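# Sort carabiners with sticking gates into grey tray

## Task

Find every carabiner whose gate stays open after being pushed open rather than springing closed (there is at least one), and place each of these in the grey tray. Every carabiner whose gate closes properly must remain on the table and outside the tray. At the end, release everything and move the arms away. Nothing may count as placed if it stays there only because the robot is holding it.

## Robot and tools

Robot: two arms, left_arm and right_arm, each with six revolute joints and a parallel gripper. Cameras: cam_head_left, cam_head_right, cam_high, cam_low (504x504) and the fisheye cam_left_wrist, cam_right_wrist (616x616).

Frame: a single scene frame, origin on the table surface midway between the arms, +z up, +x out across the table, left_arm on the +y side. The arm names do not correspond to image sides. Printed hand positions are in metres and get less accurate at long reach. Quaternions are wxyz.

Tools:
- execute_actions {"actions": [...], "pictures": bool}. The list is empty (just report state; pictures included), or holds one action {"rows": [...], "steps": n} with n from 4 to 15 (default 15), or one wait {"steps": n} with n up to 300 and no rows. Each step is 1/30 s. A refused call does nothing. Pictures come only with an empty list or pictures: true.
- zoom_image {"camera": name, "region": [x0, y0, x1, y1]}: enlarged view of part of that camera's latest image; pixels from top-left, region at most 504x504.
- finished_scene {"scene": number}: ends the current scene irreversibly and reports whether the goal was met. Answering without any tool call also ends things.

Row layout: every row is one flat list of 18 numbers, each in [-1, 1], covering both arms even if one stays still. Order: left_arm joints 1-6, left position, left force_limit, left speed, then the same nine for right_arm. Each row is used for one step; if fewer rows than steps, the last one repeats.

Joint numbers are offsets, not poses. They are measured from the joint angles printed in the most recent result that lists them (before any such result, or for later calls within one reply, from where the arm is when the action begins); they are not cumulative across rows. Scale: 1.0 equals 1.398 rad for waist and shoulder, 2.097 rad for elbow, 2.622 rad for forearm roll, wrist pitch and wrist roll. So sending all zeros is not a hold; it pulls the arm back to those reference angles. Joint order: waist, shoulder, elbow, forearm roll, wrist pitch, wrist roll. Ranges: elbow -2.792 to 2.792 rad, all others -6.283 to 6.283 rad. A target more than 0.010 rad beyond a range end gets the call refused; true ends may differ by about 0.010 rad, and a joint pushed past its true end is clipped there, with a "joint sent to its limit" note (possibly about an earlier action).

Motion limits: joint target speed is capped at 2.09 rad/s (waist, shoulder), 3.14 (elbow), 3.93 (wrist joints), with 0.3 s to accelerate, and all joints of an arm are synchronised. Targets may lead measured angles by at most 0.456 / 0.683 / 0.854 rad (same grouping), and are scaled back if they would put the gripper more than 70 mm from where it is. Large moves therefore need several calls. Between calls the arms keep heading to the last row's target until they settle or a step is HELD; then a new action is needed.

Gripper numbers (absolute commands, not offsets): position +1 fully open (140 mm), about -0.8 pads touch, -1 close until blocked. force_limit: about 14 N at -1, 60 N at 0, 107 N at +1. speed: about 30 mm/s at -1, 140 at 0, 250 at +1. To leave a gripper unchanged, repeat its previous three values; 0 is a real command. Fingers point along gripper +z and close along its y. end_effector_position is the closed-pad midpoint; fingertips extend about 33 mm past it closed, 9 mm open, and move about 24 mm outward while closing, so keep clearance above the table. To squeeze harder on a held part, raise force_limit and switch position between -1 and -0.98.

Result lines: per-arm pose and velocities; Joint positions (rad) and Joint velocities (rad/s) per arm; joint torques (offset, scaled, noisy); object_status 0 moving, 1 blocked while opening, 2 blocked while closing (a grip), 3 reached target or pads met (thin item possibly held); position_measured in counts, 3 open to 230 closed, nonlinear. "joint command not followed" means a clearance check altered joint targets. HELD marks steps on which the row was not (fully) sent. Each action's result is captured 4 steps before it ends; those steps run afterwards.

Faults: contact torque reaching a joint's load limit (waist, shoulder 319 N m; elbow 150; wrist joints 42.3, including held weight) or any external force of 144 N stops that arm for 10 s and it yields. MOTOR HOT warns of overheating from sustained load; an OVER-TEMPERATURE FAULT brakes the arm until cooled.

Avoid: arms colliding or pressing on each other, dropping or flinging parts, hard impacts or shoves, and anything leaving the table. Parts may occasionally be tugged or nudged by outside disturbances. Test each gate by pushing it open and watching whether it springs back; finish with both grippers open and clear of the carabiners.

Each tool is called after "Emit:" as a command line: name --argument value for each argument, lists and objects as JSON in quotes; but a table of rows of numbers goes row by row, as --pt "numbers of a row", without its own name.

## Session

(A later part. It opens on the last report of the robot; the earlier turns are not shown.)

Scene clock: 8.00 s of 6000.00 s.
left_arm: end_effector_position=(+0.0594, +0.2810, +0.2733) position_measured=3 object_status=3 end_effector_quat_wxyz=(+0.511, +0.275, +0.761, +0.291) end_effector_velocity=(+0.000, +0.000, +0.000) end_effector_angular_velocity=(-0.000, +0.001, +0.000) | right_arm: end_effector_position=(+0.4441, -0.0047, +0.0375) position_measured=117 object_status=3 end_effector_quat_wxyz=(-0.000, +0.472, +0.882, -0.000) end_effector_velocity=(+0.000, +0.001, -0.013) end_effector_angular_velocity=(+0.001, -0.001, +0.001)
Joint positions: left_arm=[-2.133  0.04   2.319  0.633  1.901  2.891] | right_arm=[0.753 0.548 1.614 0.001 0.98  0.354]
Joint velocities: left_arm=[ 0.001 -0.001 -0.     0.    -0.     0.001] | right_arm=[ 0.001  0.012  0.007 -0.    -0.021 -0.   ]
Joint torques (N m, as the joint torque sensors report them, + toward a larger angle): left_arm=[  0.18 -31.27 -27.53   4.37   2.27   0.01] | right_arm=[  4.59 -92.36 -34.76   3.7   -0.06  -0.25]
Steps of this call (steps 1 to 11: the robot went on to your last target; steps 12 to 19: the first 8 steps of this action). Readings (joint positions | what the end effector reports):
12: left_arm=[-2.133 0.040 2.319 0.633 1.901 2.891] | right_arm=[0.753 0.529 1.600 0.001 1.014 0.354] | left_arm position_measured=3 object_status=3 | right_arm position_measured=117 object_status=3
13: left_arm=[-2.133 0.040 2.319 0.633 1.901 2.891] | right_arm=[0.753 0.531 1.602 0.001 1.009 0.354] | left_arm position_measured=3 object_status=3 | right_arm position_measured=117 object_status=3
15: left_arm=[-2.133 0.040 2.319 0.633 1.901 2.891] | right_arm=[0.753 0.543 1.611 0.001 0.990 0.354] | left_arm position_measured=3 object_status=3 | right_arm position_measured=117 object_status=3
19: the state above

Emit:
execute_actions --actions '[{"rows":[[0,0,0,0,0,0,1,0,0,0,0.0,0.0,0,0,0,-0.6,-0.5,-0.3]],"steps":15}]'

Emit:
execute_actions --actions '[{"steps":12}]' --pictures true

Scene clock: 8.50 s of 6000.00 s.
left_arm: end_effector_position=(+0.0594, +0.2810, +0.2733) position_measured=3 object_status=3 end_effector_quat_wxyz=(+0.511, +0.275, +0.761, +0.291) end_effector_velocity=(+0.000, +0.000, +0.000) end_effector_angular_velocity=(-0.002, +0.002, -0.000) | right_arm: end_effector_position=(+0.4441, -0.0047, +0.0378) position_measured=170 object_status=0 end_effector_quat_wxyz=(-0.000, +0.472, +0.882, -0.000) end_effector_velocity=(+0.000, +0.001, +0.004) end_effector_angular_velocity=(+0.003, -0.002, -0.001)
Joint positions: left_arm=[-2.133  0.04   2.319  0.633  1.901  2.891] | right_arm=[0.753 0.548 1.614 0.001 0.981 0.354]
Joint velocities: left_arm=[-0.    -0.003 -0.     0.    -0.     0.   ] | right_arm=[ 0.    -0.004 -0.002 -0.     0.002  0.001]
Joint torques (N m, as the joint torque sensors report them, + toward a larger angle): left_arm=[ -0.17 -31.02 -27.82   4.26   2.33  -0.05] | right_arm=[ -0.91 -55.57 -19.8    2.04  -4.45  -0.03]
Steps of this call (steps 1 to 4: the last 4 steps of your previous action; steps 5 to 15: the first 11 steps of this action). Readings (joint positions | what the end effector reports):
5: left_arm=[-2.133 0.040 2.319 0.633 1.901 2.891] | right_arm=[0.753 0.549 1.615 0.001 0.979 0.354] | left_arm position_measured=3 object_status=3 | right_arm position_measured=117 object_status=0
6: left_arm=[-2.133 0.040 2.319 0.633 1.901 2.891] | right_arm=[0.753 0.549 1.615 0.001 0.979 0.354] | left_arm position_measured=3 object_status=3 | right_arm position_measured=119 object_status=0
8: left_arm=[-2.133 0.040 2.319 0.633 1.901 2.891] | right_arm=[0.753 0.549 1.615 0.001 0.980 0.354] | left_arm position_measured=3 object_status=3 | right_arm position_measured=130 object_status=0
12: left_arm=[-2.133 0.040 2.319 0.633 1.901 2.891] | right_arm=[0.753 0.548 1.614 0.001 0.980 0.354] | left_arm position_measured=3 object_status=3 | right_arm position_measured=153 object_status=0
15: the state above

Scene clock: 8.90 s of 6000.00 s.
left_arm: end_effector_position=(+0.0594, +0.2810, +0.2733) position_measured=3 object_status=3 end_effector_quat_wxyz=(+0.511, +0.275, +0.761, +0.291) end_effector_velocity=(-0.000, +0.000, +0.000) end_effector_angular_velocity=(-0.000, +0.001, -0.000) | right_arm: end_effector_position=(+0.4441, -0.0047, +0.0377) position_measured=178 object_status=2 end_effector_quat_wxyz=(-0.000, +0.472, +0.882, -0.000) end_effector_velocity=(+0.000, -0.000, -0.000) end_effector_angular_velocity=(+0.000, -0.000, -0.000)
Joint positions: left_arm=[-2.133  0.04   2.319  0.633  1.901  2.891] | right_arm=[0.753 0.548 1.614 0.001 0.98  0.354]
Joint velocities: left_arm=[-0.001 -0.001  0.    -0.001  0.     0.   ] | right_arm=[-0. -0.  0. -0. -0.  0.]
Joint torques (N m, as the joint torque sensors report them, + toward a larger angle): left_arm=[ -0.92 -31.24 -27.7    4.35   2.27   0.05] | right_arm=[ -0.43 -47.11 -13.89   1.77  -4.56  -0.23]
Kept back: nothing.
Steps of this call (steps 1 to 4: the last 4 steps of your previous action; steps 5 to 12: the robot went on to your last target). Readings (joint positions | what the end effector reports):
1: left_arm=[-2.133 0.040 2.319 0.633 1.901 2.891] | right_arm=[0.753 0.548 1.614 0.001 0.981 0.354] | left_arm position_measured=3 object_status=3 | right_arm position_measured=176 object_status=0
2: left_arm=[-2.133 0.040 2.319 0.633 1.901 2.891] | right_arm=[0.753 0.548 1.614 0.001 0.981 0.354] | left_arm position_measured=3 object_status=3 | right_arm position_measured=178 object_status=0
4: left_arm=[-2.133 0.040 2.319 0.633 1.901 2.891] | right_arm=[0.753 0.548 1.614 0.001 0.981 0.354] | left_arm position_measured=3 object_status=3 | right_arm position_measured=178 object_status=0
8: left_arm=[-2.133 0.040 2.319 0.633 1.901 2.891] | right_arm=[0.753 0.548 1.614 0.001 0.980 0.354] | left_arm position_measured=3 object_status=3 | right_arm position_measured=178 object_status=2
12: the state above

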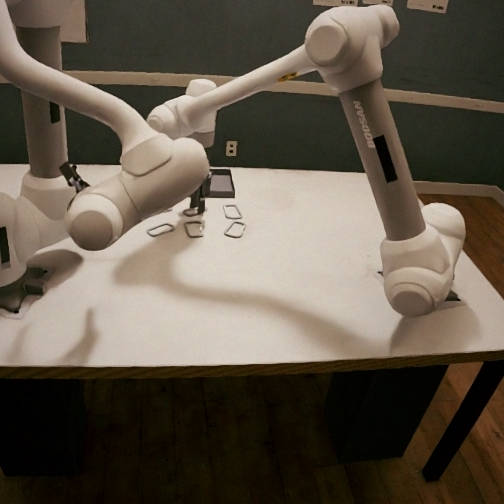

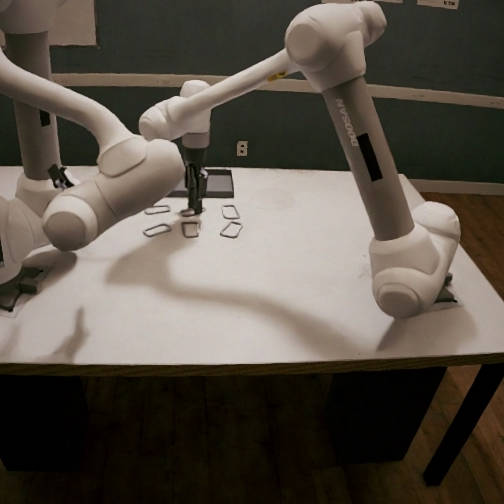

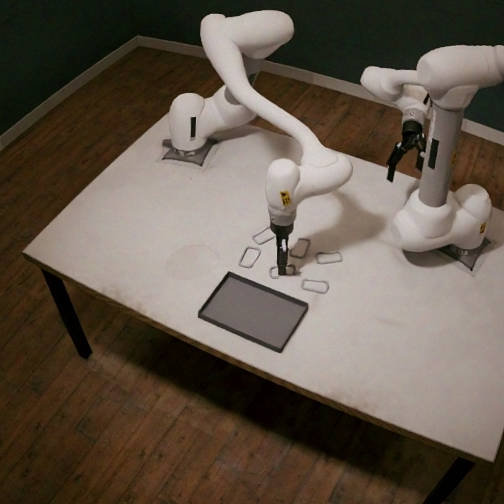

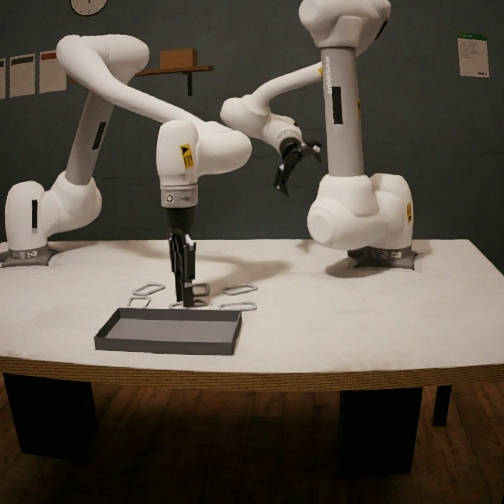

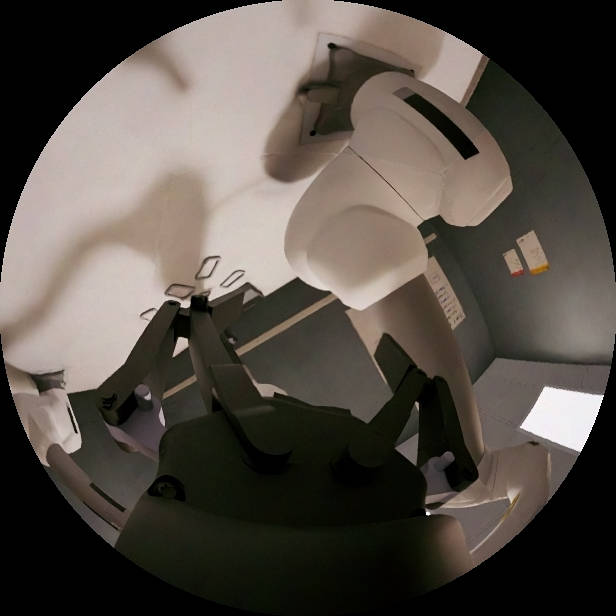

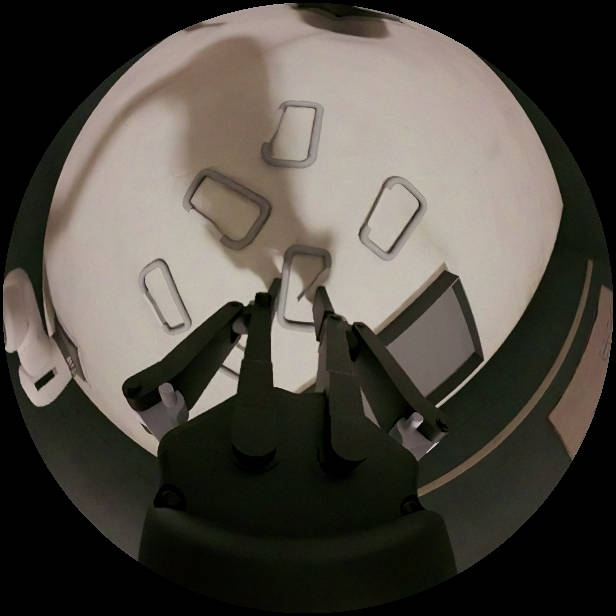

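Emit:
execute_actions --actions '[{"rows":[[0,0,0,0,0,0,1,0,0,0,-0.002,-0.001,0,0.002,0,0.1,-0.5,0.5],[0,0,0,0,0,0,1,0,0,0,-0.002,-0.001,0,0.002,0,0.1,-0.5,0.5],[0,0,0,0,0,0,1,0,0,0,-0.002,-0.001,0,0.002,0,0.1,-0.5,0.5],[0,0,0,0,0,0,1,0,0,0,-0.002,-0.001,0,0.002,0,0.1,-0.5,0.5],[0,0,0,0,0,0,1,0,0,0,-0.002,-0.001,0,0.002,0,0.1,-0.5,0.5],[0,0,0,0,0,0,1,0,0,0,-0.019,-0.0095,0,0.018,0,0.1,-0.5,0.5]],"steps":15}]'

Emit:
execute_actions --actions '[{"steps":8}]' --pictures true

Scene clock: 9.47 s of 6000.00 s.
left_arm: end_effector_position=(+0.0594, +0.2810, +0.2733) position_measured=3 object_status=3 end_effector_quat_wxyz=(+0.511, +0.275, +0.761, +0.291) end_effector_velocity=(+0.000, -0.000, +0.000) end_effector_angular_velocity=(-0.001, -0.000, +0.001) | right_arm: end_effector_position=(+0.4440, -0.0049, +0.0651) position_measured=117 object_status=0 end_effector_quat_wxyz=(-0.000, +0.472, +0.882, -0.000) end_effector_velocity=(-0.003, -0.004, +0.042) end_effector_angular_velocity=(-0.007, +0.005, +0.000)
Joint positions: left_arm=[-2.133  0.04   2.319  0.633  1.901  2.891] | right_arm=[0.753 0.524 1.596 0.001 1.023 0.354]
Joint velocities: left_arm=[ 0.002  0.    -0.     0.001  0.    -0.   ] | right_arm=[ 0.    -0.039 -0.025 -0.     0.073  0.   ]
Joint torques (N m, as the joint torque sensors report them, + toward a larger angle): left_arm=[ -0.85 -30.92 -27.39   4.37   2.28   0.06] | right_arm=[  2.06 -77.36 -29.92   3.39  -0.01  -0.26]
Steps of this call (steps 1 to 6: the robot went on to your last target; steps 7 to 17: the first 11 steps of this action). Readings (joint positions | what the end effector reports):
7: left_arm=[-2.133 0.040 2.319 0.633 1.901 2.891] | right_arm=[0.753 0.548 1.614 0.001 0.980 0.354] | left_arm position_measured=3 object_status=3 | right_arm position_measured=178 object_status=0
8: left_arm=[-2.133 0.040 2.319 0.633 1.901 2.891] | right_arm=[0.753 0.548 1.614 0.001 0.981 0.354] | left_arm position_measured=3 object_status=3 | right_arm position_measured=178 object_status=0
10: left_arm=[-2.133 0.040 2.319 0.633 1.901 2.891] | right_arm=[0.753 0.547 1.613 0.001 0.984 0.354] | left_arm position_measured=3 object_status=3 | right_arm position_measured=156 object_status=0
14: left_arm=[-2.133 0.040 2.319 0.633 1.901 2.891] | right_arm=[0.753 0.536 1.605 0.001 1.004 0.354] | left_arm position_measured=3 object_status=3 | right_arm position_measured=117 object_status=0
17: the state above

Scene clock: 9.73 s of 6000.00 s.
left_arm: end_effector_position=(+0.0594, +0.2810, +0.2733) position_measured=3 object_status=3 end_effector_quat_wxyz=(+0.511, +0.275, +0.761, +0.291) end_effector_velocity=(-0.000, +0.000, +0.000) end_effector_angular_velocity=(+0.000, +0.001, -0.001) | right_arm: end_effector_position=(+0.4439, -0.0051, +0.0679) position_measured=117 object_status=3 end_effector_quat_wxyz=(-0.000, +0.472, +0.882, -0.001) end_effector_velocity=(-0.001, +0.001, +0.002) end_effector_angular_velocity=(+0.002, +0.001, -0.000)
Joint positions: left_arm=[-2.133  0.04   2.319  0.633  1.901  2.891] | right_arm=[0.753 0.521 1.594 0.001 1.027 0.354]
Joint velocities: left_arm=[-0.    -0.    -0.    -0.    -0.     0.001] | right_arm=[ 0.    -0.002 -0.001  0.002  0.002 -0.   ]
Joint torques (N m, as the joint torque sensors report them, + toward a larger angle): left_arm=[  0.14 -30.64 -27.55   4.33   2.18   0.06] | right_arm=[  2.04 -89.32 -33.6    4.01  -0.12  -0.36]
Kept back: nothing.
Steps of this call (steps 1 to 4: the last 4 steps of your previous action; steps 5 to 8: the robot went on to your last target). Readings (joint positions | what the end effector reports):
1: left_arm=[-2.133 0.040 2.319 0.633 1.901 2.891] | right_arm=[0.753 0.523 1.595 0.001 1.025 0.354] | left_arm position_measured=3 object_status=3 | right_arm position_measured=117 object_status=0
2: left_arm=[-2.133 0.040 2.319 0.633 1.901 2.891] | right_arm=[0.753 0.522 1.595 0.001 1.026 0.354] | left_arm position_measured=3 object_status=3 | right_arm position_measured=117 object_status=0
4: left_arm=[-2.133 0.040 2.319 0.633 1.901 2.891] | right_arm=[0.753 0.522 1.594 0.001 1.027 0.354] | left_arm position_measured=3 object_status=3 | right_arm position_measured=117 object_status=3
8: the state above

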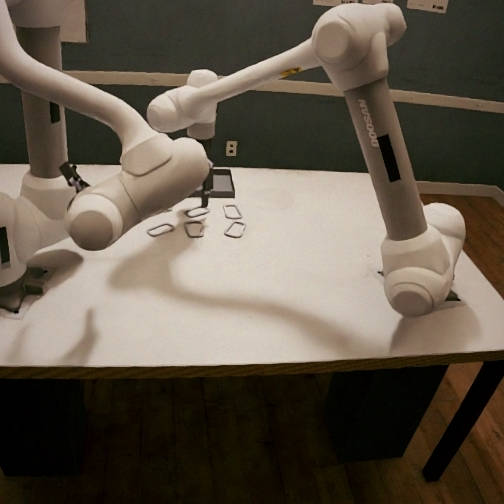

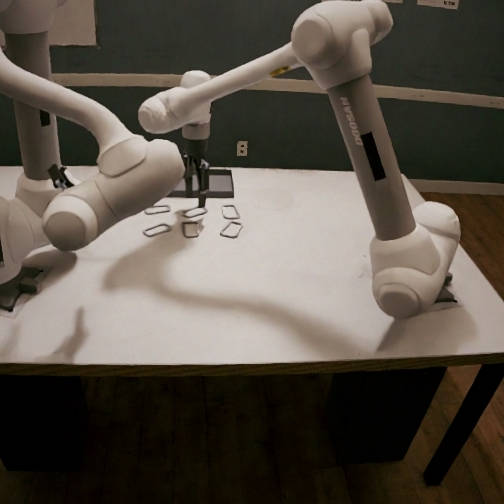

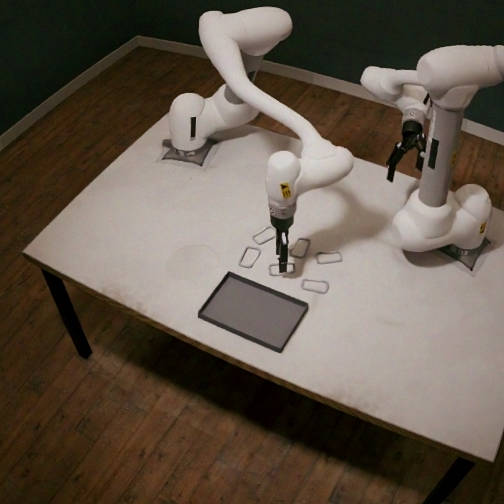

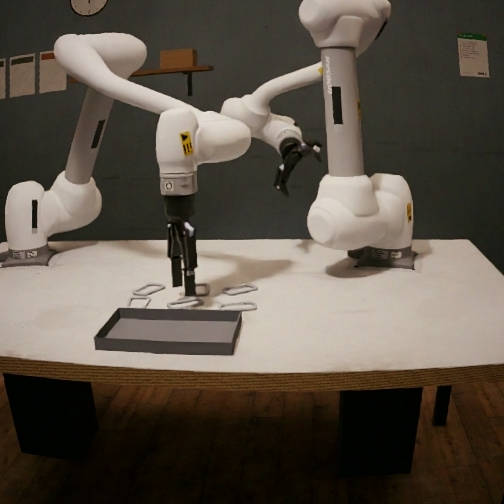

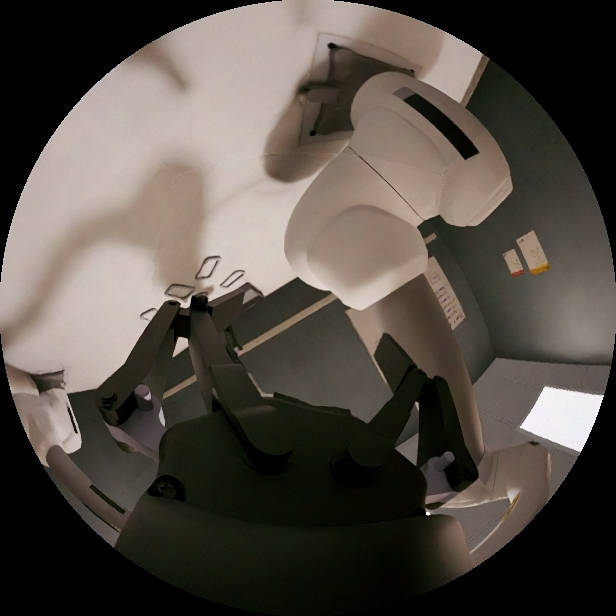

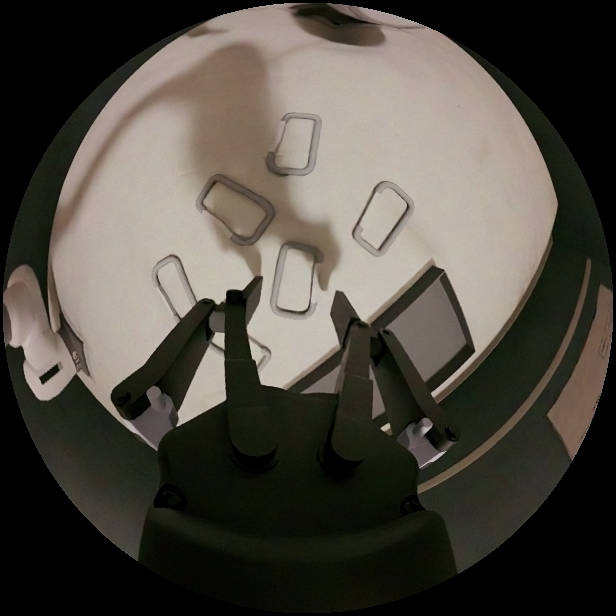

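Emit:
execute_actions --actions '[{"rows":[[0,0,0,0,0,0,1,0,0,0,0.0164,0.0082,0,-0.0153,0,0.1,-0.5,0]],"steps":11}]'

Emit:
execute_actions --actions '[{"rows":[[0,0,0,0,0,0,1,0,0,0,0.0,0.0,0,0,0,-0.7,-0.5,0]],"steps":15}]'

Emit:
execute_actions --actions '[{"steps":8}]' --pictures true

Scene clock: 10.33 s of 6000.00 s.
left_arm: end_effector_position=(+0.0594, +0.2810, +0.2733) position_measured=3 object_status=3 end_effector_quat_wxyz=(+0.511, +0.275, +0.761, +0.291) end_effector_velocity=(+0.000, -0.000, +0.000) end_effector_angular_velocity=(+0.000, -0.000, +0.001) | right_arm: end_effector_position=(+0.4440, -0.0048, +0.0436) position_measured=117 object_status=3 end_effector_quat_wxyz=(-0.001, +0.472, +0.882, -0.001) end_effector_velocity=(+0.002, +0.001, -0.022) end_effector_angular_velocity=(+0.003, -0.005, +0.001)
Joint positions: left_arm=[-2.133  0.04   2.319  0.633  1.901  2.891] | right_arm=[0.753 0.543 1.61  0.001 0.99  0.354]
Joint velocities: left_arm=[ 0.001  0.     0.     0.001 -0.     0.   ] | right_arm=[ 0.     0.02   0.015 -0.003 -0.04   0.001]
Joint torques (N m, as the joint torque sensors report them, + toward a larger angle): left_arm=[  0.03 -32.06 -27.76   4.36   2.12   0.04] | right_arm=[  3.36 -93.82 -34.43   3.82  -0.07  -0.29]
Steps of this call (steps 1 to 11: the robot went on to your last target; steps 12 to 18: the first 7 steps of this action). Readings (joint positions | what the end effector reports):
12: left_arm=[-2.133 0.040 2.319 0.633 1.901 2.891] | right_arm=[0.753 0.521 1.594 0.001 1.028 0.354] | left_arm position_measured=3 object_status=3 | right_arm position_measured=117 object_status=3
13: left_arm=[-2.133 0.040 2.319 0.633 1.901 2.891] | right_arm=[0.753 0.523 1.596 0.001 1.023 0.354] | left_arm position_measured=3 object_status=3 | right_arm position_measured=117 object_status=3
15: left_arm=[-2.133 0.040 2.319 0.633 1.901 2.891] | right_arm=[0.753 0.536 1.606 0.001 1.001 0.354] | left_arm position_measured=3 object_status=3 | right_arm position_measured=117 object_status=3
18: the state above

Scene clock: 10.83 s of 6000.00 s.
left_arm: end_effector_position=(+0.0594, +0.2810, +0.2733) position_measured=3 object_status=3 end_effector_quat_wxyz=(+0.511, +0.275, +0.761, +0.291) end_effector_velocity=(-0.000, +0.000, -0.000) end_effector_angular_velocity=(+0.000, +0.001, -0.000) | right_arm: end_effector_position=(+0.4440, -0.0048, +0.0420) position_measured=188 object_status=0 end_effector_quat_wxyz=(-0.000, +0.472, +0.882, -0.001) end_effector_velocity=(-0.000, -0.000, -0.001) end_effector_angular_velocity=(-0.001, +0.000, +0.000)
Joint positions: left_arm=[-2.133  0.04   2.319  0.633  1.901  2.891] | right_arm=[0.753 0.544 1.611 0.001 0.988 0.354]
Joint velocities: left_arm=[-0.001 -0.     0.    -0.001 -0.     0.   ] | right_arm=[ 0.     0.001  0.    -0.    -0.     0.   ]
Joint torques (N m, as the joint torque sensors report them, + toward a larger angle): left_arm=[  0.25 -31.75 -27.87   4.3    2.2    0.05] | right_arm=[  4.21 -86.83 -33.12   3.73  -0.26  -0.12]
Steps of this call (steps 1 to 4: the last 4 steps of your previous action; steps 5 to 15: the first 11 steps of this action, its rows measured from where the robot was after step 4). Readings (joint positions | what the end effector reports):
4: left_arm=[-2.133 0.040 2.319 0.633 1.901 2.891] | right_arm=[0.753 0.544 1.611 0.001 0.988 0.354] | left_arm position_measured=3 object_status=3 | right_arm position_measured=117 object_status=3
5: left_arm=[-2.133 0.040 2.319 0.633 1.901 2.891] | right_arm=[0.753 0.544 1.611 0.001 0.988 0.354] | left_arm position_measured=3 object_status=3 | right_arm position_measured=117 object_status=0
6: left_arm=[-2.133 0.040 2.319 0.633 1.901 2.891] | right_arm=[0.753 0.544 1.611 0.001 0.988 0.354] | left_arm position_measured=3 object_status=3 | right_arm position_measured=119 object_status=0
8: left_arm=[-2.133 0.040 2.319 0.633 1.901 2.891] | right_arm=[0.753 0.544 1.611 0.001 0.988 0.354] | left_arm position_measured=3 object_status=3 | right_arm position_measured=134 object_status=0
12: left_arm=[-2.133 0.040 2.319 0.633 1.901 2.891] | right_arm=[0.753 0.544 1.611 0.001 0.988 0.354] | left_arm position_measured=3 object_status=3 | right_arm position_measured=165 object_status=0
15: the state above

Scene clock: 11.10 s of 6000.00 s.
left_arm: end_effector_position=(+0.0594, +0.2810, +0.2733) position_measured=3 object_status=3 end_effector_quat_wxyz=(+0.511, +0.275, +0.761, +0.291) end_effector_velocity=(+0.001, +0.000, +0.000) end_effector_angular_velocity=(+0.004, +0.000, +0.002) | right_arm: end_effector_position=(+0.4440, -0.0049, +0.0420) position_measured=217 object_status=0 end_effector_quat_wxyz=(-0.000, +0.472, +0.882, -0.001) end_effector_velocity=(+0.000, +0.000, -0.000) end_effector_angular_velocity=(-0.000, -0.000, +0.001)
Joint positions: left_arm=[-2.133  0.04   2.319  0.633  1.901  2.891] | right_arm=[0.753 0.544 1.611 0.001 0.988 0.354]
Joint velocities: left_arm=[0.003 0.    0.    0.    0.    0.004] | right_arm=[-0.     0.001 -0.001 -0.    -0.    -0.001]
Joint torques (N m, as the joint torque sensors report them, + toward a larger angle): left_arm=[ -0.45 -31.19 -27.85   4.41   2.23   0.1 ] | right_arm=[  3.22 -89.09 -33.25   4.07  -0.04  -0.23]
Kept back: nothing.
Steps of this call (steps 1 to 4: the last 4 steps of your previous action; steps 5 to 8: the robot went on to your last target). Readings (joint positions | what the end effector reports):
1: left_arm=[-2.133 0.040 2.319 0.633 1.901 2.891] | right_arm=[0.753 0.544 1.611 0.001 0.988 0.354] | left_arm position_measured=3 object_status=3 | right_arm position_measured=195 object_status=0
2: left_arm=[-2.133 0.040 2.319 0.633 1.901 2.891] | right_arm=[0.753 0.544 1.611 0.001 0.988 0.354] | left_arm position_measured=3 object_status=3 | right_arm position_measured=203 object_status=0
4: left_arm=[-2.133 0.040 2.319 0.633 1.901 2.891] | right_arm=[0.753 0.544 1.611 0.001 0.988 0.354] | left_arm position_measured=3 object_status=3 | right_arm position_measured=216 object_status=0
8: the state above

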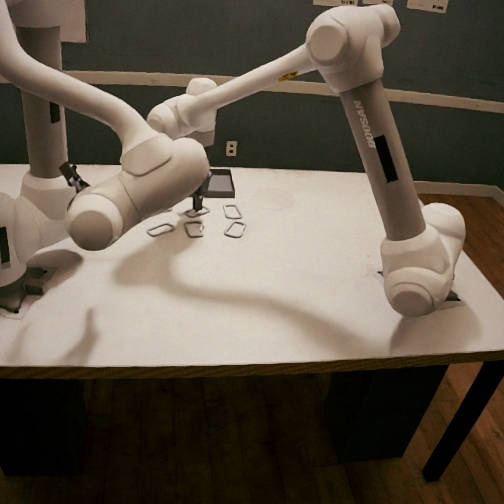

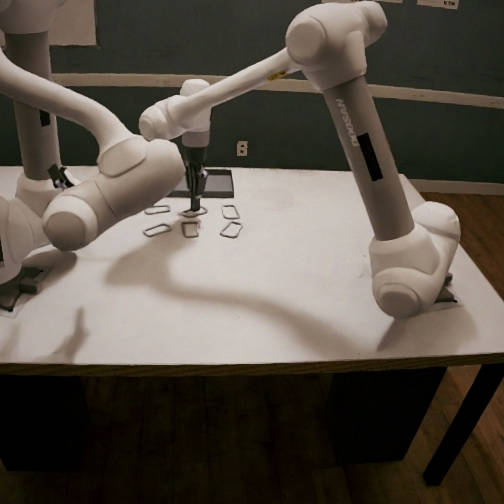

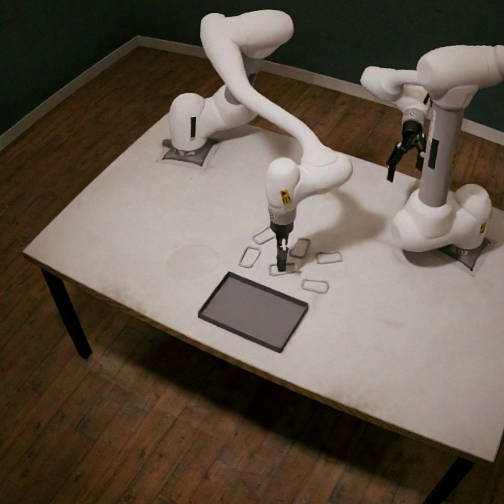

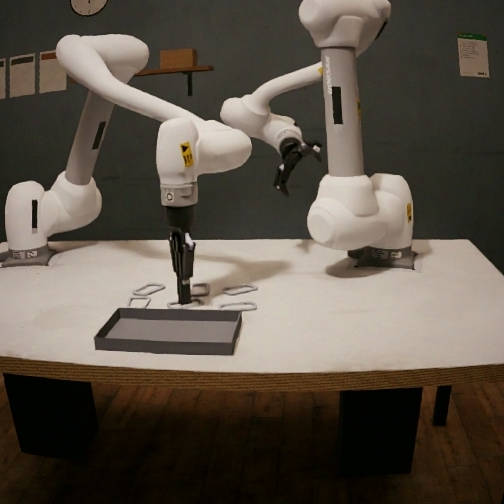

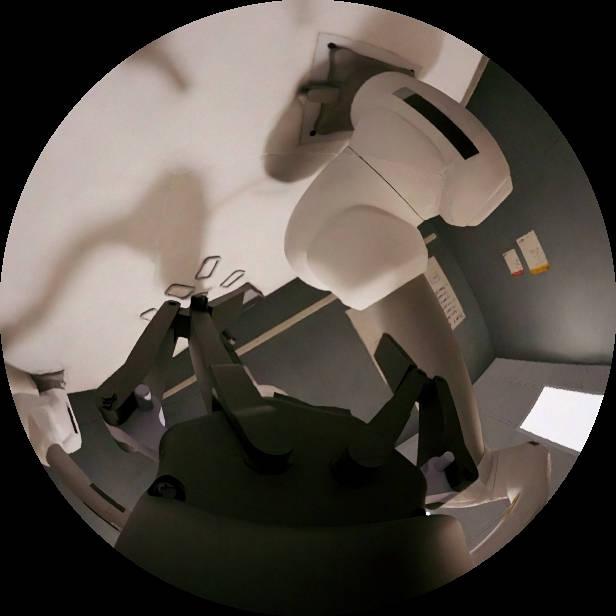

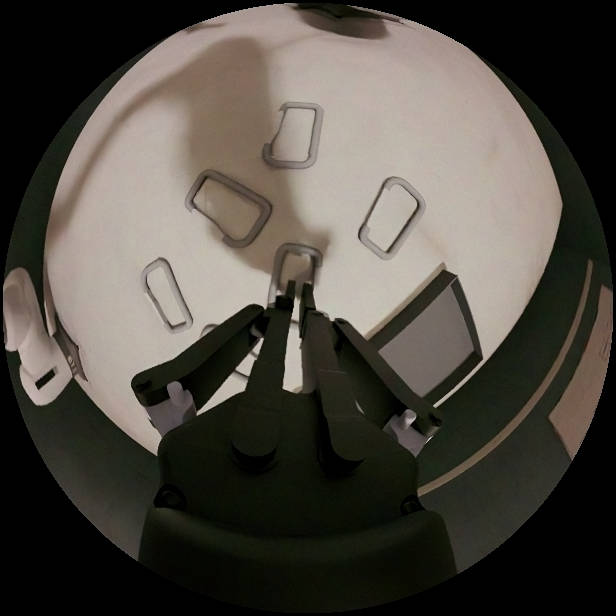

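Emit:
execute_actions --actions '[{"rows":[[0,0,0,0,0,0,1,0,0,0,0,0,0,0,0,0.1,-0.5,0.5],[0,0,0,0,0,0,1,0,0,0,0,0,0,0,0,0.1,-0.5,0.5],[0,0,0,0,0,0,1,0,0,0,0,0,0,0,0,0.1,-0.5,0.5],[0,0,0,0,0,0,1,0,0,0,0,0,0,0,0,0.1,-0.5,0.5],[0,0,0,0,0,0,1,0,0,0,0,0,0,0,0,0.1,-0.5,0.5],[0,0,0,0,0,0,1,0,0,0,0,0,0,0,0,0.1,-0.5,0.5],[0,0,0,0,0,0,1,0,0,0,0,0,0,0,0,0.1,-0.5,0.5],[0,0,0,0,0,0,1,0,0,0,0,0,0,0,0,0.1,-0.5,0.5],[0,0,0,0,0,0,1,0,0,0,0.0019,0.0009,0,-0.0018,0,0.1,-0.5,0.5]],"steps":15}]'

Emit:
execute_actions --actions '[{"rows":[[0,0,0,0,0,0,1,0,0,0,0.0,0.0,0,0,0,-0.7,-0.5,0]],"steps":15}]'

Emit:
execute_actions --actions '[{"steps":12}]' --pictures true

Scene clock: 11.73 s of 6000.00 s.
left_arm: end_effector_position=(+0.0594, +0.2810, +0.2733) position_measured=3 object_status=3 end_effector_quat_wxyz=(+0.511, +0.275, +0.761, +0.291) end_effector_velocity=(+0.000, +0.000, -0.000) end_effector_angular_velocity=(+0.000, -0.001, +0.001) | right_arm: end_effector_position=(+0.4441, -0.0048, +0.0409) position_measured=121 object_status=0 end_effector_quat_wxyz=(-0.000, +0.472, +0.882, -0.000) end_effector_velocity=(-0.002, -0.002, -0.025) end_effector_angular_velocity=(-0.003, +0.002, -0.001)
Joint positions: left_arm=[-2.133  0.04   2.319  0.633  1.901  2.891] | right_arm=[0.753 0.545 1.612 0.001 0.986 0.354]
Joint velocities: left_arm=[ 0.001  0.001  0.    -0.     0.    -0.   ] | right_arm=[ 0.     0.021  0.019  0.    -0.036  0.001]
Joint torques (N m, as the joint torque sensors report them, + toward a larger angle): left_arm=[ -0.27 -31.04 -27.74   4.39   2.31  -0.07] | right_arm=[  3.39 -86.86 -31.95   3.77   0.15  -0.18]
Steps of this call (steps 1 to 8: the robot went on to your last target; steps 9 to 19: the first 11 steps of this action). Readings (joint positions | what the end effector reports):
9: left_arm=[-2.133 0.040 2.319 0.633 1.901 2.891] | right_arm=[0.753 0.544 1.611 0.001 0.988 0.354] | left_arm position_measured=3 object_status=3 | right_arm position_measured=217 object_status=0
10: left_arm=[-2.133 0.040 2.319 0.633 1.901 2.891] | right_arm=[0.753 0.544 1.611 0.001 0.988 0.354] | left_arm position_measured=3 object_status=3 | right_arm position_measured=214 object_status=0
12: left_arm=[-2.133 0.040 2.319 0.633 1.901 2.891] | right_arm=[0.753 0.544 1.611 0.001 0.988 0.354] | left_arm position_measured=3 object_status=3 | right_arm position_measured=193 object_status=0
16: left_arm=[-2.133 0.040 2.319 0.633 1.901 2.891] | right_arm=[0.753 0.544 1.611 0.001 0.988 0.354] | left_arm position_measured=3 object_status=3 | right_arm position_measured=151 object_status=0
19: the state above

Scene clock: 12.23 s of 6000.00 s.
left_arm: end_effector_position=(+0.0594, +0.2810, +0.2733) position_measured=3 object_status=3 end_effector_quat_wxyz=(+0.511, +0.275, +0.761, +0.291) end_effector_velocity=(+0.000, +0.000, +0.000) end_effector_angular_velocity=(-0.000, +0.001, +0.001) | right_arm: end_effector_position=(+0.4441, -0.0047, +0.0398) position_measured=181 object_status=0 end_effector_quat_wxyz=(-0.000, +0.472, +0.882, -0.000) end_effector_velocity=(+0.000, -0.000, +0.001) end_effector_angular_velocity=(+0.001, -0.000, +0.000)
Joint positions: left_arm=[-2.133  0.04   2.319  0.633  1.901  2.891] | right_arm=[0.753 0.546 1.613 0.001 0.984 0.354]
Joint velocities: left_arm=[ 0.001 -0.     0.    -0.    -0.    -0.   ] | right_arm=[-0.    -0.001 -0.    -0.     0.    -0.   ]
Joint torques (N m, as the joint torque sensors report them, + toward a larger angle): left_arm=[ -0.9  -31.26 -27.61   4.33   2.25   0.03] | right_arm=[ -2.87 -29.92  -9.86   1.16  -7.62  -0.5 ]
Steps of this call (steps 1 to 4: the last 4 steps of your previous action; steps 5 to 15: the first 11 steps of this action, its rows measured from where the robot was after step 4). Readings (joint positions | what the end effector reports):
4: left_arm=[-2.133 0.040 2.319 0.633 1.901 2.891] | right_arm=[0.753 0.546 1.613 0.001 0.983 0.354] | left_arm position_measured=3 object_status=3 | right_arm position_measured=117 object_status=0
5: left_arm=[-2.133 0.040 2.319 0.633 1.901 2.891] | right_arm=[0.753 0.546 1.613 0.001 0.983 0.354] | left_arm position_measured=3 object_status=3 | right_arm position_measured=117 object_status=0
6: left_arm=[-2.133 0.040 2.319 0.633 1.901 2.891] | right_arm=[0.753 0.546 1.613 0.001 0.983 0.354] | left_arm position_measured=3 object_status=3 | right_arm position_measured=119 object_status=0
8: left_arm=[-2.133 0.040 2.319 0.633 1.901 2.891] | right_arm=[0.753 0.546 1.613 0.001 0.983 0.354] | left_arm position_measured=3 object_status=3 | right_arm position_measured=134 object_status=0
12: left_arm=[-2.133 0.040 2.319 0.633 1.901 2.891] | right_arm=[0.753 0.546 1.613 0.001 0.983 0.354] | left_arm position_measured=3 object_status=3 | right_arm position_measured=165 object_status=0
15: the state above

Scene clock: 12.63 s of 6000.00 s.
left_arm: end_effector_position=(+0.0594, +0.2810, +0.2733) position_measured=3 object_status=3 end_effector_quat_wxyz=(+0.511, +0.275, +0.761, +0.291) end_effector_velocity=(-0.000, -0.000, +0.000) end_effector_angular_velocity=(-0.000, +0.000, -0.001) | right_arm: end_effector_position=(+0.4441, -0.0048, +0.0396) position_measured=181 object_status=2 end_effector_quat_wxyz=(-0.000, +0.472, +0.882, -0.000) end_effector_velocity=(+0.000, -0.000, -0.001) end_effector_angular_velocity=(-0.000, +0.000, -0.001)
Joint positions: left_arm=[-2.133  0.04   2.319  0.633  1.901  2.891] | right_arm=[0.753 0.546 1.613 0.001 0.983 0.354]
Joint velocities: left_arm=[-0.001 -0.001  0.     0.    -0.     0.   ] | right_arm=[-0.     0.001  0.     0.    -0.001  0.001]
Joint torques (N m, as the joint torque sensors report them, + toward a larger angle): left_arm=[  0.1  -31.26 -27.87   4.34   2.23   0.  ] | right_arm=[ -2.37 -26.6   -6.3    1.19  -7.11  -0.32]
Kept back: nothing.
Steps of this call (steps 1 to 4: the last 4 steps of your previous action; steps 5 to 12: the robot went on to your last target). Readings (joint positions | what the end effector reports):
1: left_arm=[-2.133 0.040 2.319 0.633 1.901 2.891] | right_arm=[0.753 0.546 1.613 0.001 0.984 0.354] | left_arm position_measured=3 object_status=3 | right_arm position_measured=181 object_status=0
2: left_arm=[-2.133 0.040 2.319 0.633 1.901 2.891] | right_arm=[0.753 0.546 1.613 0.001 0.984 0.354] | left_arm position_measured=3 object_status=3 | right_arm position_measured=181 object_status=0
4: left_arm=[-2.133 0.040 2.319 0.633 1.901 2.891] | right_arm=[0.753 0.546 1.613 0.001 0.984 0.354] | left_arm position_measured=3 object_status=3 | right_arm position_measured=181 object_status=0
8: left_arm=[-2.133 0.040 2.319 0.633 1.901 2.891] | right_arm=[0.753 0.546 1.613 0.001 0.983 0.354] | left_arm position_measured=3 object_status=3 | right_arm position_measured=181 object_status=2
12: the state above

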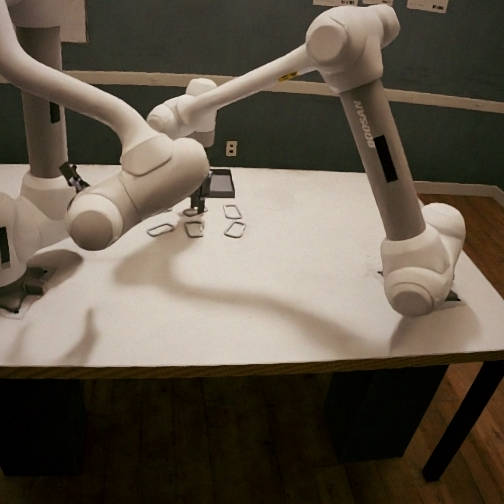

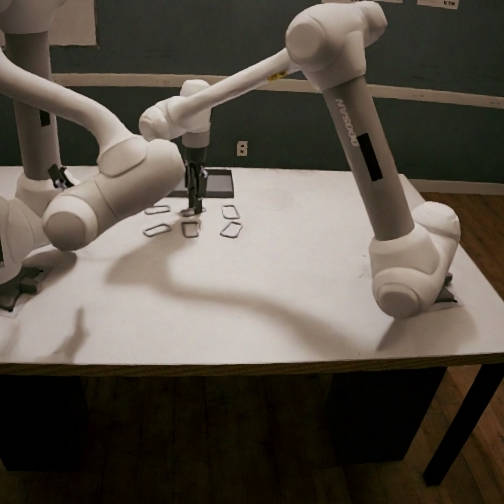

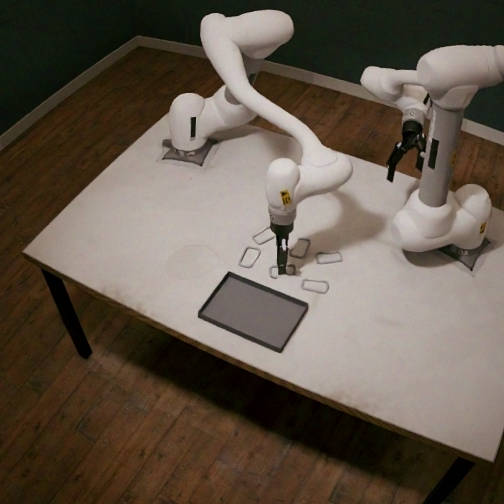

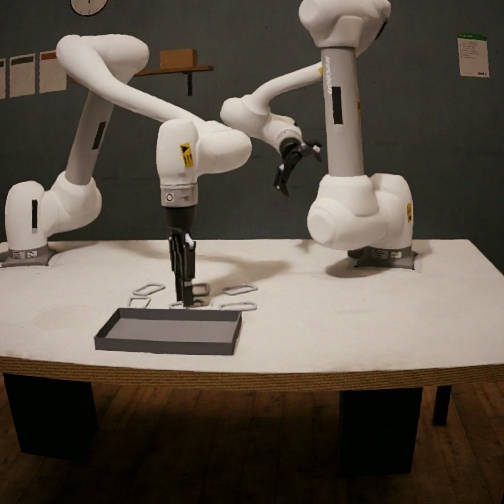

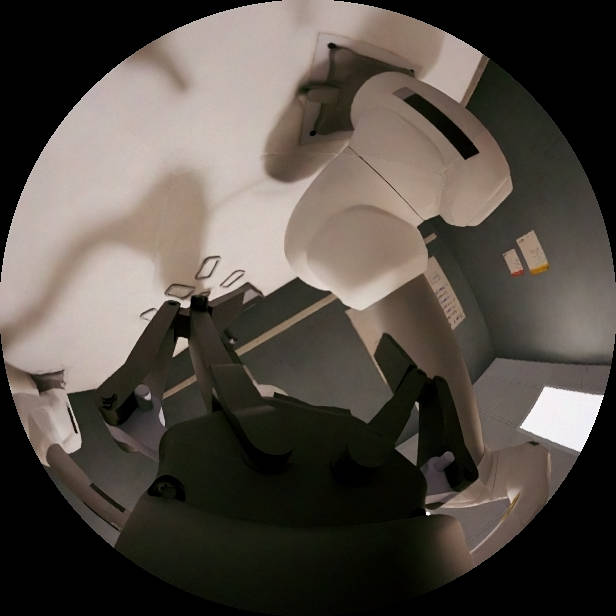

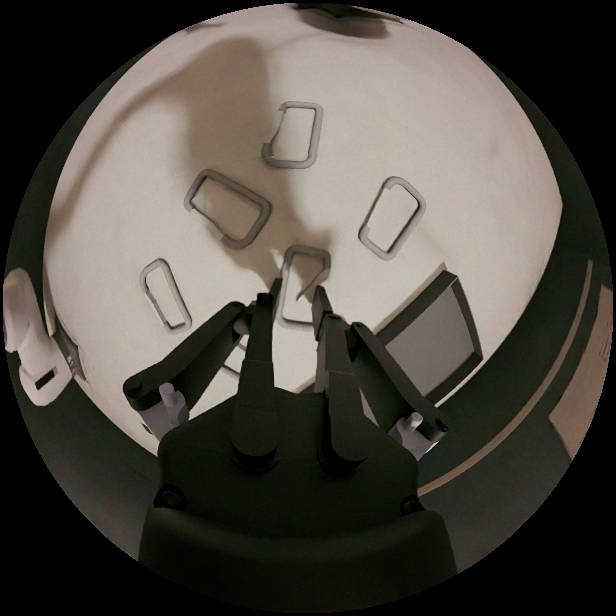

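Emit:
execute_actions --actions '[{"rows":[[0,0,0,0,0,0,1,0,0,0,-0.002,-0.001,0,0.002,0,0.1,-0.5,0.6],[0,0,0,0,0,0,1,0,0,0,-0.002,-0.001,0,0.002,0,0.1,-0.5,0.6],[0,0,0,0,0,0,1,0,0,0,-0.002,-0.001,0,0.002,0,0.1,-0.5,0.6],[0,0,0,0,0,0,1,0,0,0,-0.002,-0.001,0,0.002,0,0.1,-0.5,0.6],[0,0,0,0,0,0,1,0,0,0,-0.002,-0.001,0,0.002,0,0.1,-0.5,0.6],[0,0,0,0,0,0,1,0,0,0,-0.019,-0.0095,0,0.018,0,0.1,-0.5,0.6],[0,0,0,0,0,0,1,0,0,0,-0.019,-0.0095,0,0.018,0,0.1,-0.5,0.6],[0,0,0,0,0,0,1,0,0,0,-0.019,-0.0095,0,0.018,0,0.1,-0.5,0.6],[0,0,0,0,0,0,1,0,0,0,-0.019,-0.0095,0,0.018,0,0.1,-0.5,0.6],[0,0,0,0,0,0,1,0,0,0,-0.019,-0.0095,0,0.018,0,0.1,-0.5,0.6],[0,0,0,0,0,0,1,0,0,-0.0732,-0.1398,0.1162,0,-0.0186,-0.4024,0.1,-0.5,0.6]],"steps":15}]'

Emit:
execute_actions --actions '[{"steps":22}]' --pictures true

Scene clock: 14.03 s of 6000.00 s.
left_arm: end_effector_position=(+0.0594, +0.2810, +0.2733) position_measured=3 object_status=3 end_effector_quat_wxyz=(+0.511, +0.275, +0.761, +0.291) end_effector_velocity=(+0.000, +0.000, -0.000) end_effector_angular_velocity=(+0.001, +0.001, +0.002) | right_arm: end_effector_position=(+0.4439, -0.0051, +0.0670) position_measured=117 object_status=0 end_effector_quat_wxyz=(-0.000, +0.472, +0.882, -0.001) end_effector_velocity=(-0.006, -0.008, +0.043) end_effector_angular_velocity=(+0.006, -0.004, +0.015)
Joint positions: left_arm=[-2.133  0.04   2.319  0.633  1.901  2.891] | right_arm=[0.753 0.522 1.595 0.001 1.026 0.354]
Joint velocities: left_arm=[ 0.001 -0.001 -0.    -0.001  0.     0.001] | right_arm=[-0.    -0.052 -0.004  0.     0.049 -0.015]
Joint torques (N m, as the joint torque sensors report them, + toward a larger angle): left_arm=[ -0.01 -31.88 -27.71   4.38   2.16  -0.07] | right_arm=[  4.08 -80.97 -29.94   3.22  -0.3   -0.08]
Steps of this call (steps 1 to 15: the robot went on to your last target; steps 16 to 31: nothing new was sent; steps 32 to 42: the first 11 steps of this action). Readings (joint positions | what the end effector reports):
32: left_arm=[-2.133 0.040 2.319 0.633 1.901 2.891] | right_arm=[0.753 0.546 1.613 0.001 0.983 0.354] | left_arm position_measured=3 object_status=3 | right_arm position_measured=181 object_status=0
33: left_arm=[-2.133 0.040 2.319 0.633 1.901 2.891] | right_arm=[0.753 0.546 1.613 0.001 0.984 0.354] | left_arm position_measured=3 object_status=3 | right_arm position_measured=181 object_status=0
35: left_arm=[-2.133 0.040 2.319 0.633 1.901 2.891] | right_arm=[0.753 0.545 1.613 0.001 0.987 0.354] | left_arm position_measured=3 object_status=3 | right_arm position_measured=159 object_status=0
39: left_arm=[-2.133 0.040 2.319 0.633 1.901 2.891] | right_arm=[0.753 0.534 1.604 0.001 1.007 0.354] | left_arm position_measured=3 object_status=3 | right_arm position_measured=117 object_status=0
42: the state above

Scene clock: 14.77 s of 6000.00 s.
left_arm: end_effector_position=(+0.0594, +0.2810, +0.2733) position_measured=3 object_status=3 end_effector_quat_wxyz=(+0.511, +0.275, +0.761, +0.291) end_effector_velocity=(-0.000, +0.000, -0.000) end_effector_angular_velocity=(-0.002, +0.000, -0.000) | right_arm: end_effector_position=(+0.4259, -0.1450, +0.0700) position_measured=117 object_status=3 end_effector_quat_wxyz=(-0.000, +0.016, +1.000, +0.000) end_effector_velocity=(-0.001, -0.002, -0.001) end_effector_angular_velocity=(-0.002, +0.001, +0.012)
Joint positions: left_arm=[-2.133  0.04   2.319  0.633  1.901  2.891] | right_arm=[ 0.651  0.351  1.856  0.001  0.935 -0.7  ]
Joint velocities: left_arm=[-0.001 -0.    -0.    -0.    -0.    -0.002] | right_arm=[-0.    -0.001  0.004  0.    -0.001 -0.013]
Joint torques (N m, as the joint torque sensors report them, + toward a larger angle): left_arm=[ -0.19 -31.21 -27.48   4.37   2.23   0.  ] | right_arm=[  3.1  -68.51 -33.13   3.58  -0.41  -0.25]
Kept back: nothing.
Steps of this call (steps 1 to 4: the last 4 steps of your previous action; steps 5 to 22: the robot went on to your last target). Readings (joint positions | what the end effector reports):
1: left_arm=[-2.133 0.040 2.319 0.633 1.901 2.891] | right_arm=[0.753 0.519 1.597 0.001 1.026 0.347] | left_arm position_measured=3 object_status=3 | right_arm position_measured=117 object_status=0
2: left_arm=[-2.133 0.040 2.319 0.633 1.901 2.891] | right_arm=[0.750 0.514 1.603 0.001 1.024 0.326] | left_arm position_measured=3 object_status=3 | right_arm position_measured=117 object_status=0
4: left_arm=[-2.133 0.040 2.319 0.633 1.901 2.891] | right_arm=[0.740 0.495 1.629 0.001 1.015 0.241] | left_arm position_measured=3 object_status=3 | right_arm position_measured=117 object_status=3
8: left_arm=[-2.133 0.040 2.319 0.633 1.901 2.891] | right_arm=[0.708 0.442 1.712 0.001 0.986 -0.061] | left_arm position_measured=3 object_status=3 | right_arm position_measured=117 object_status=3
22: the state above

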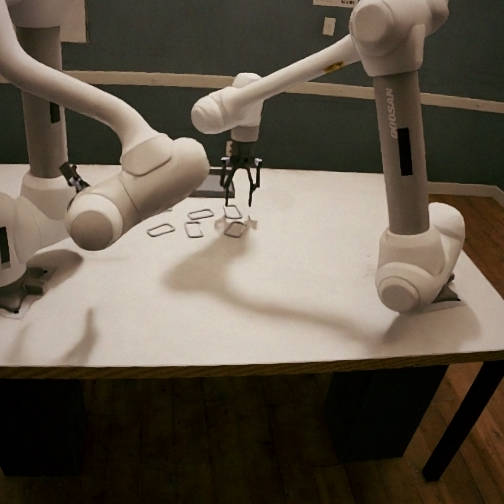

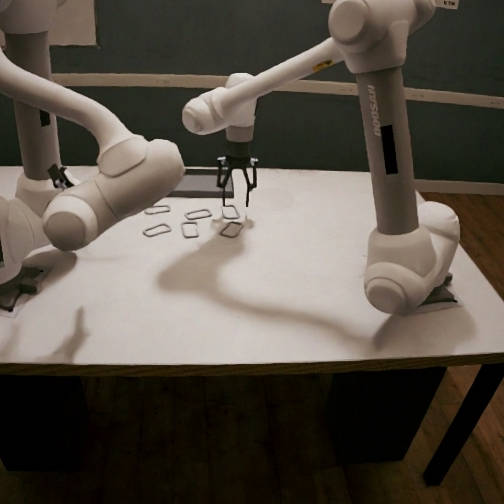

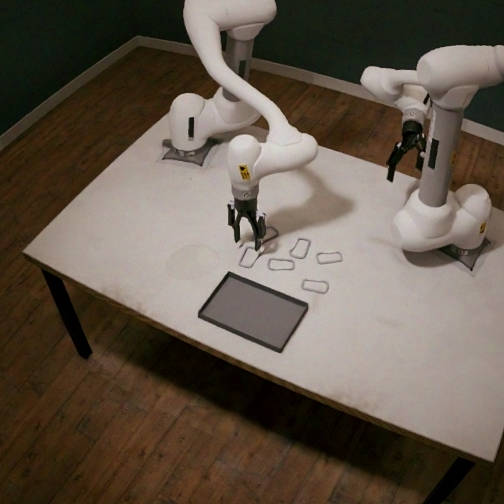

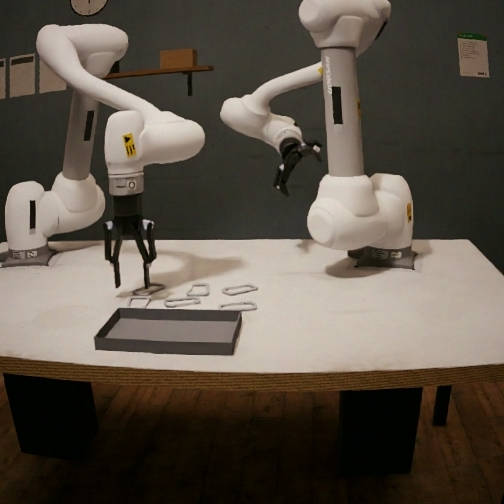

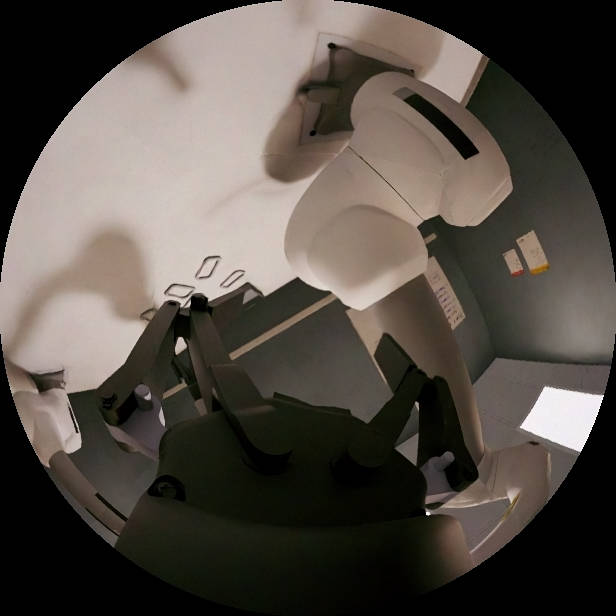

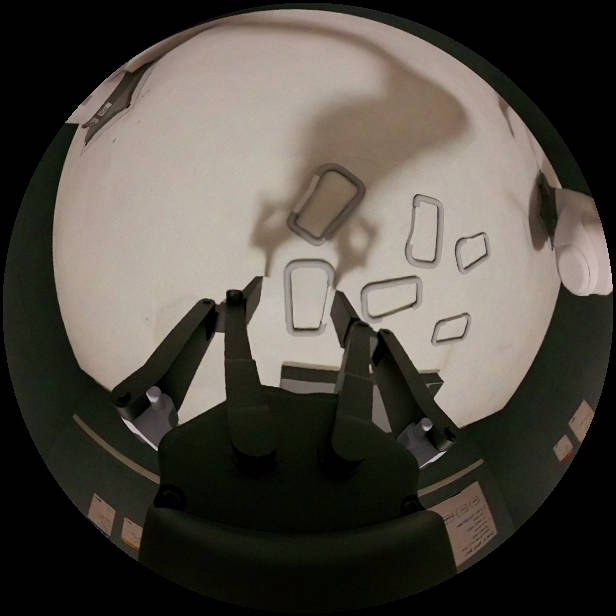

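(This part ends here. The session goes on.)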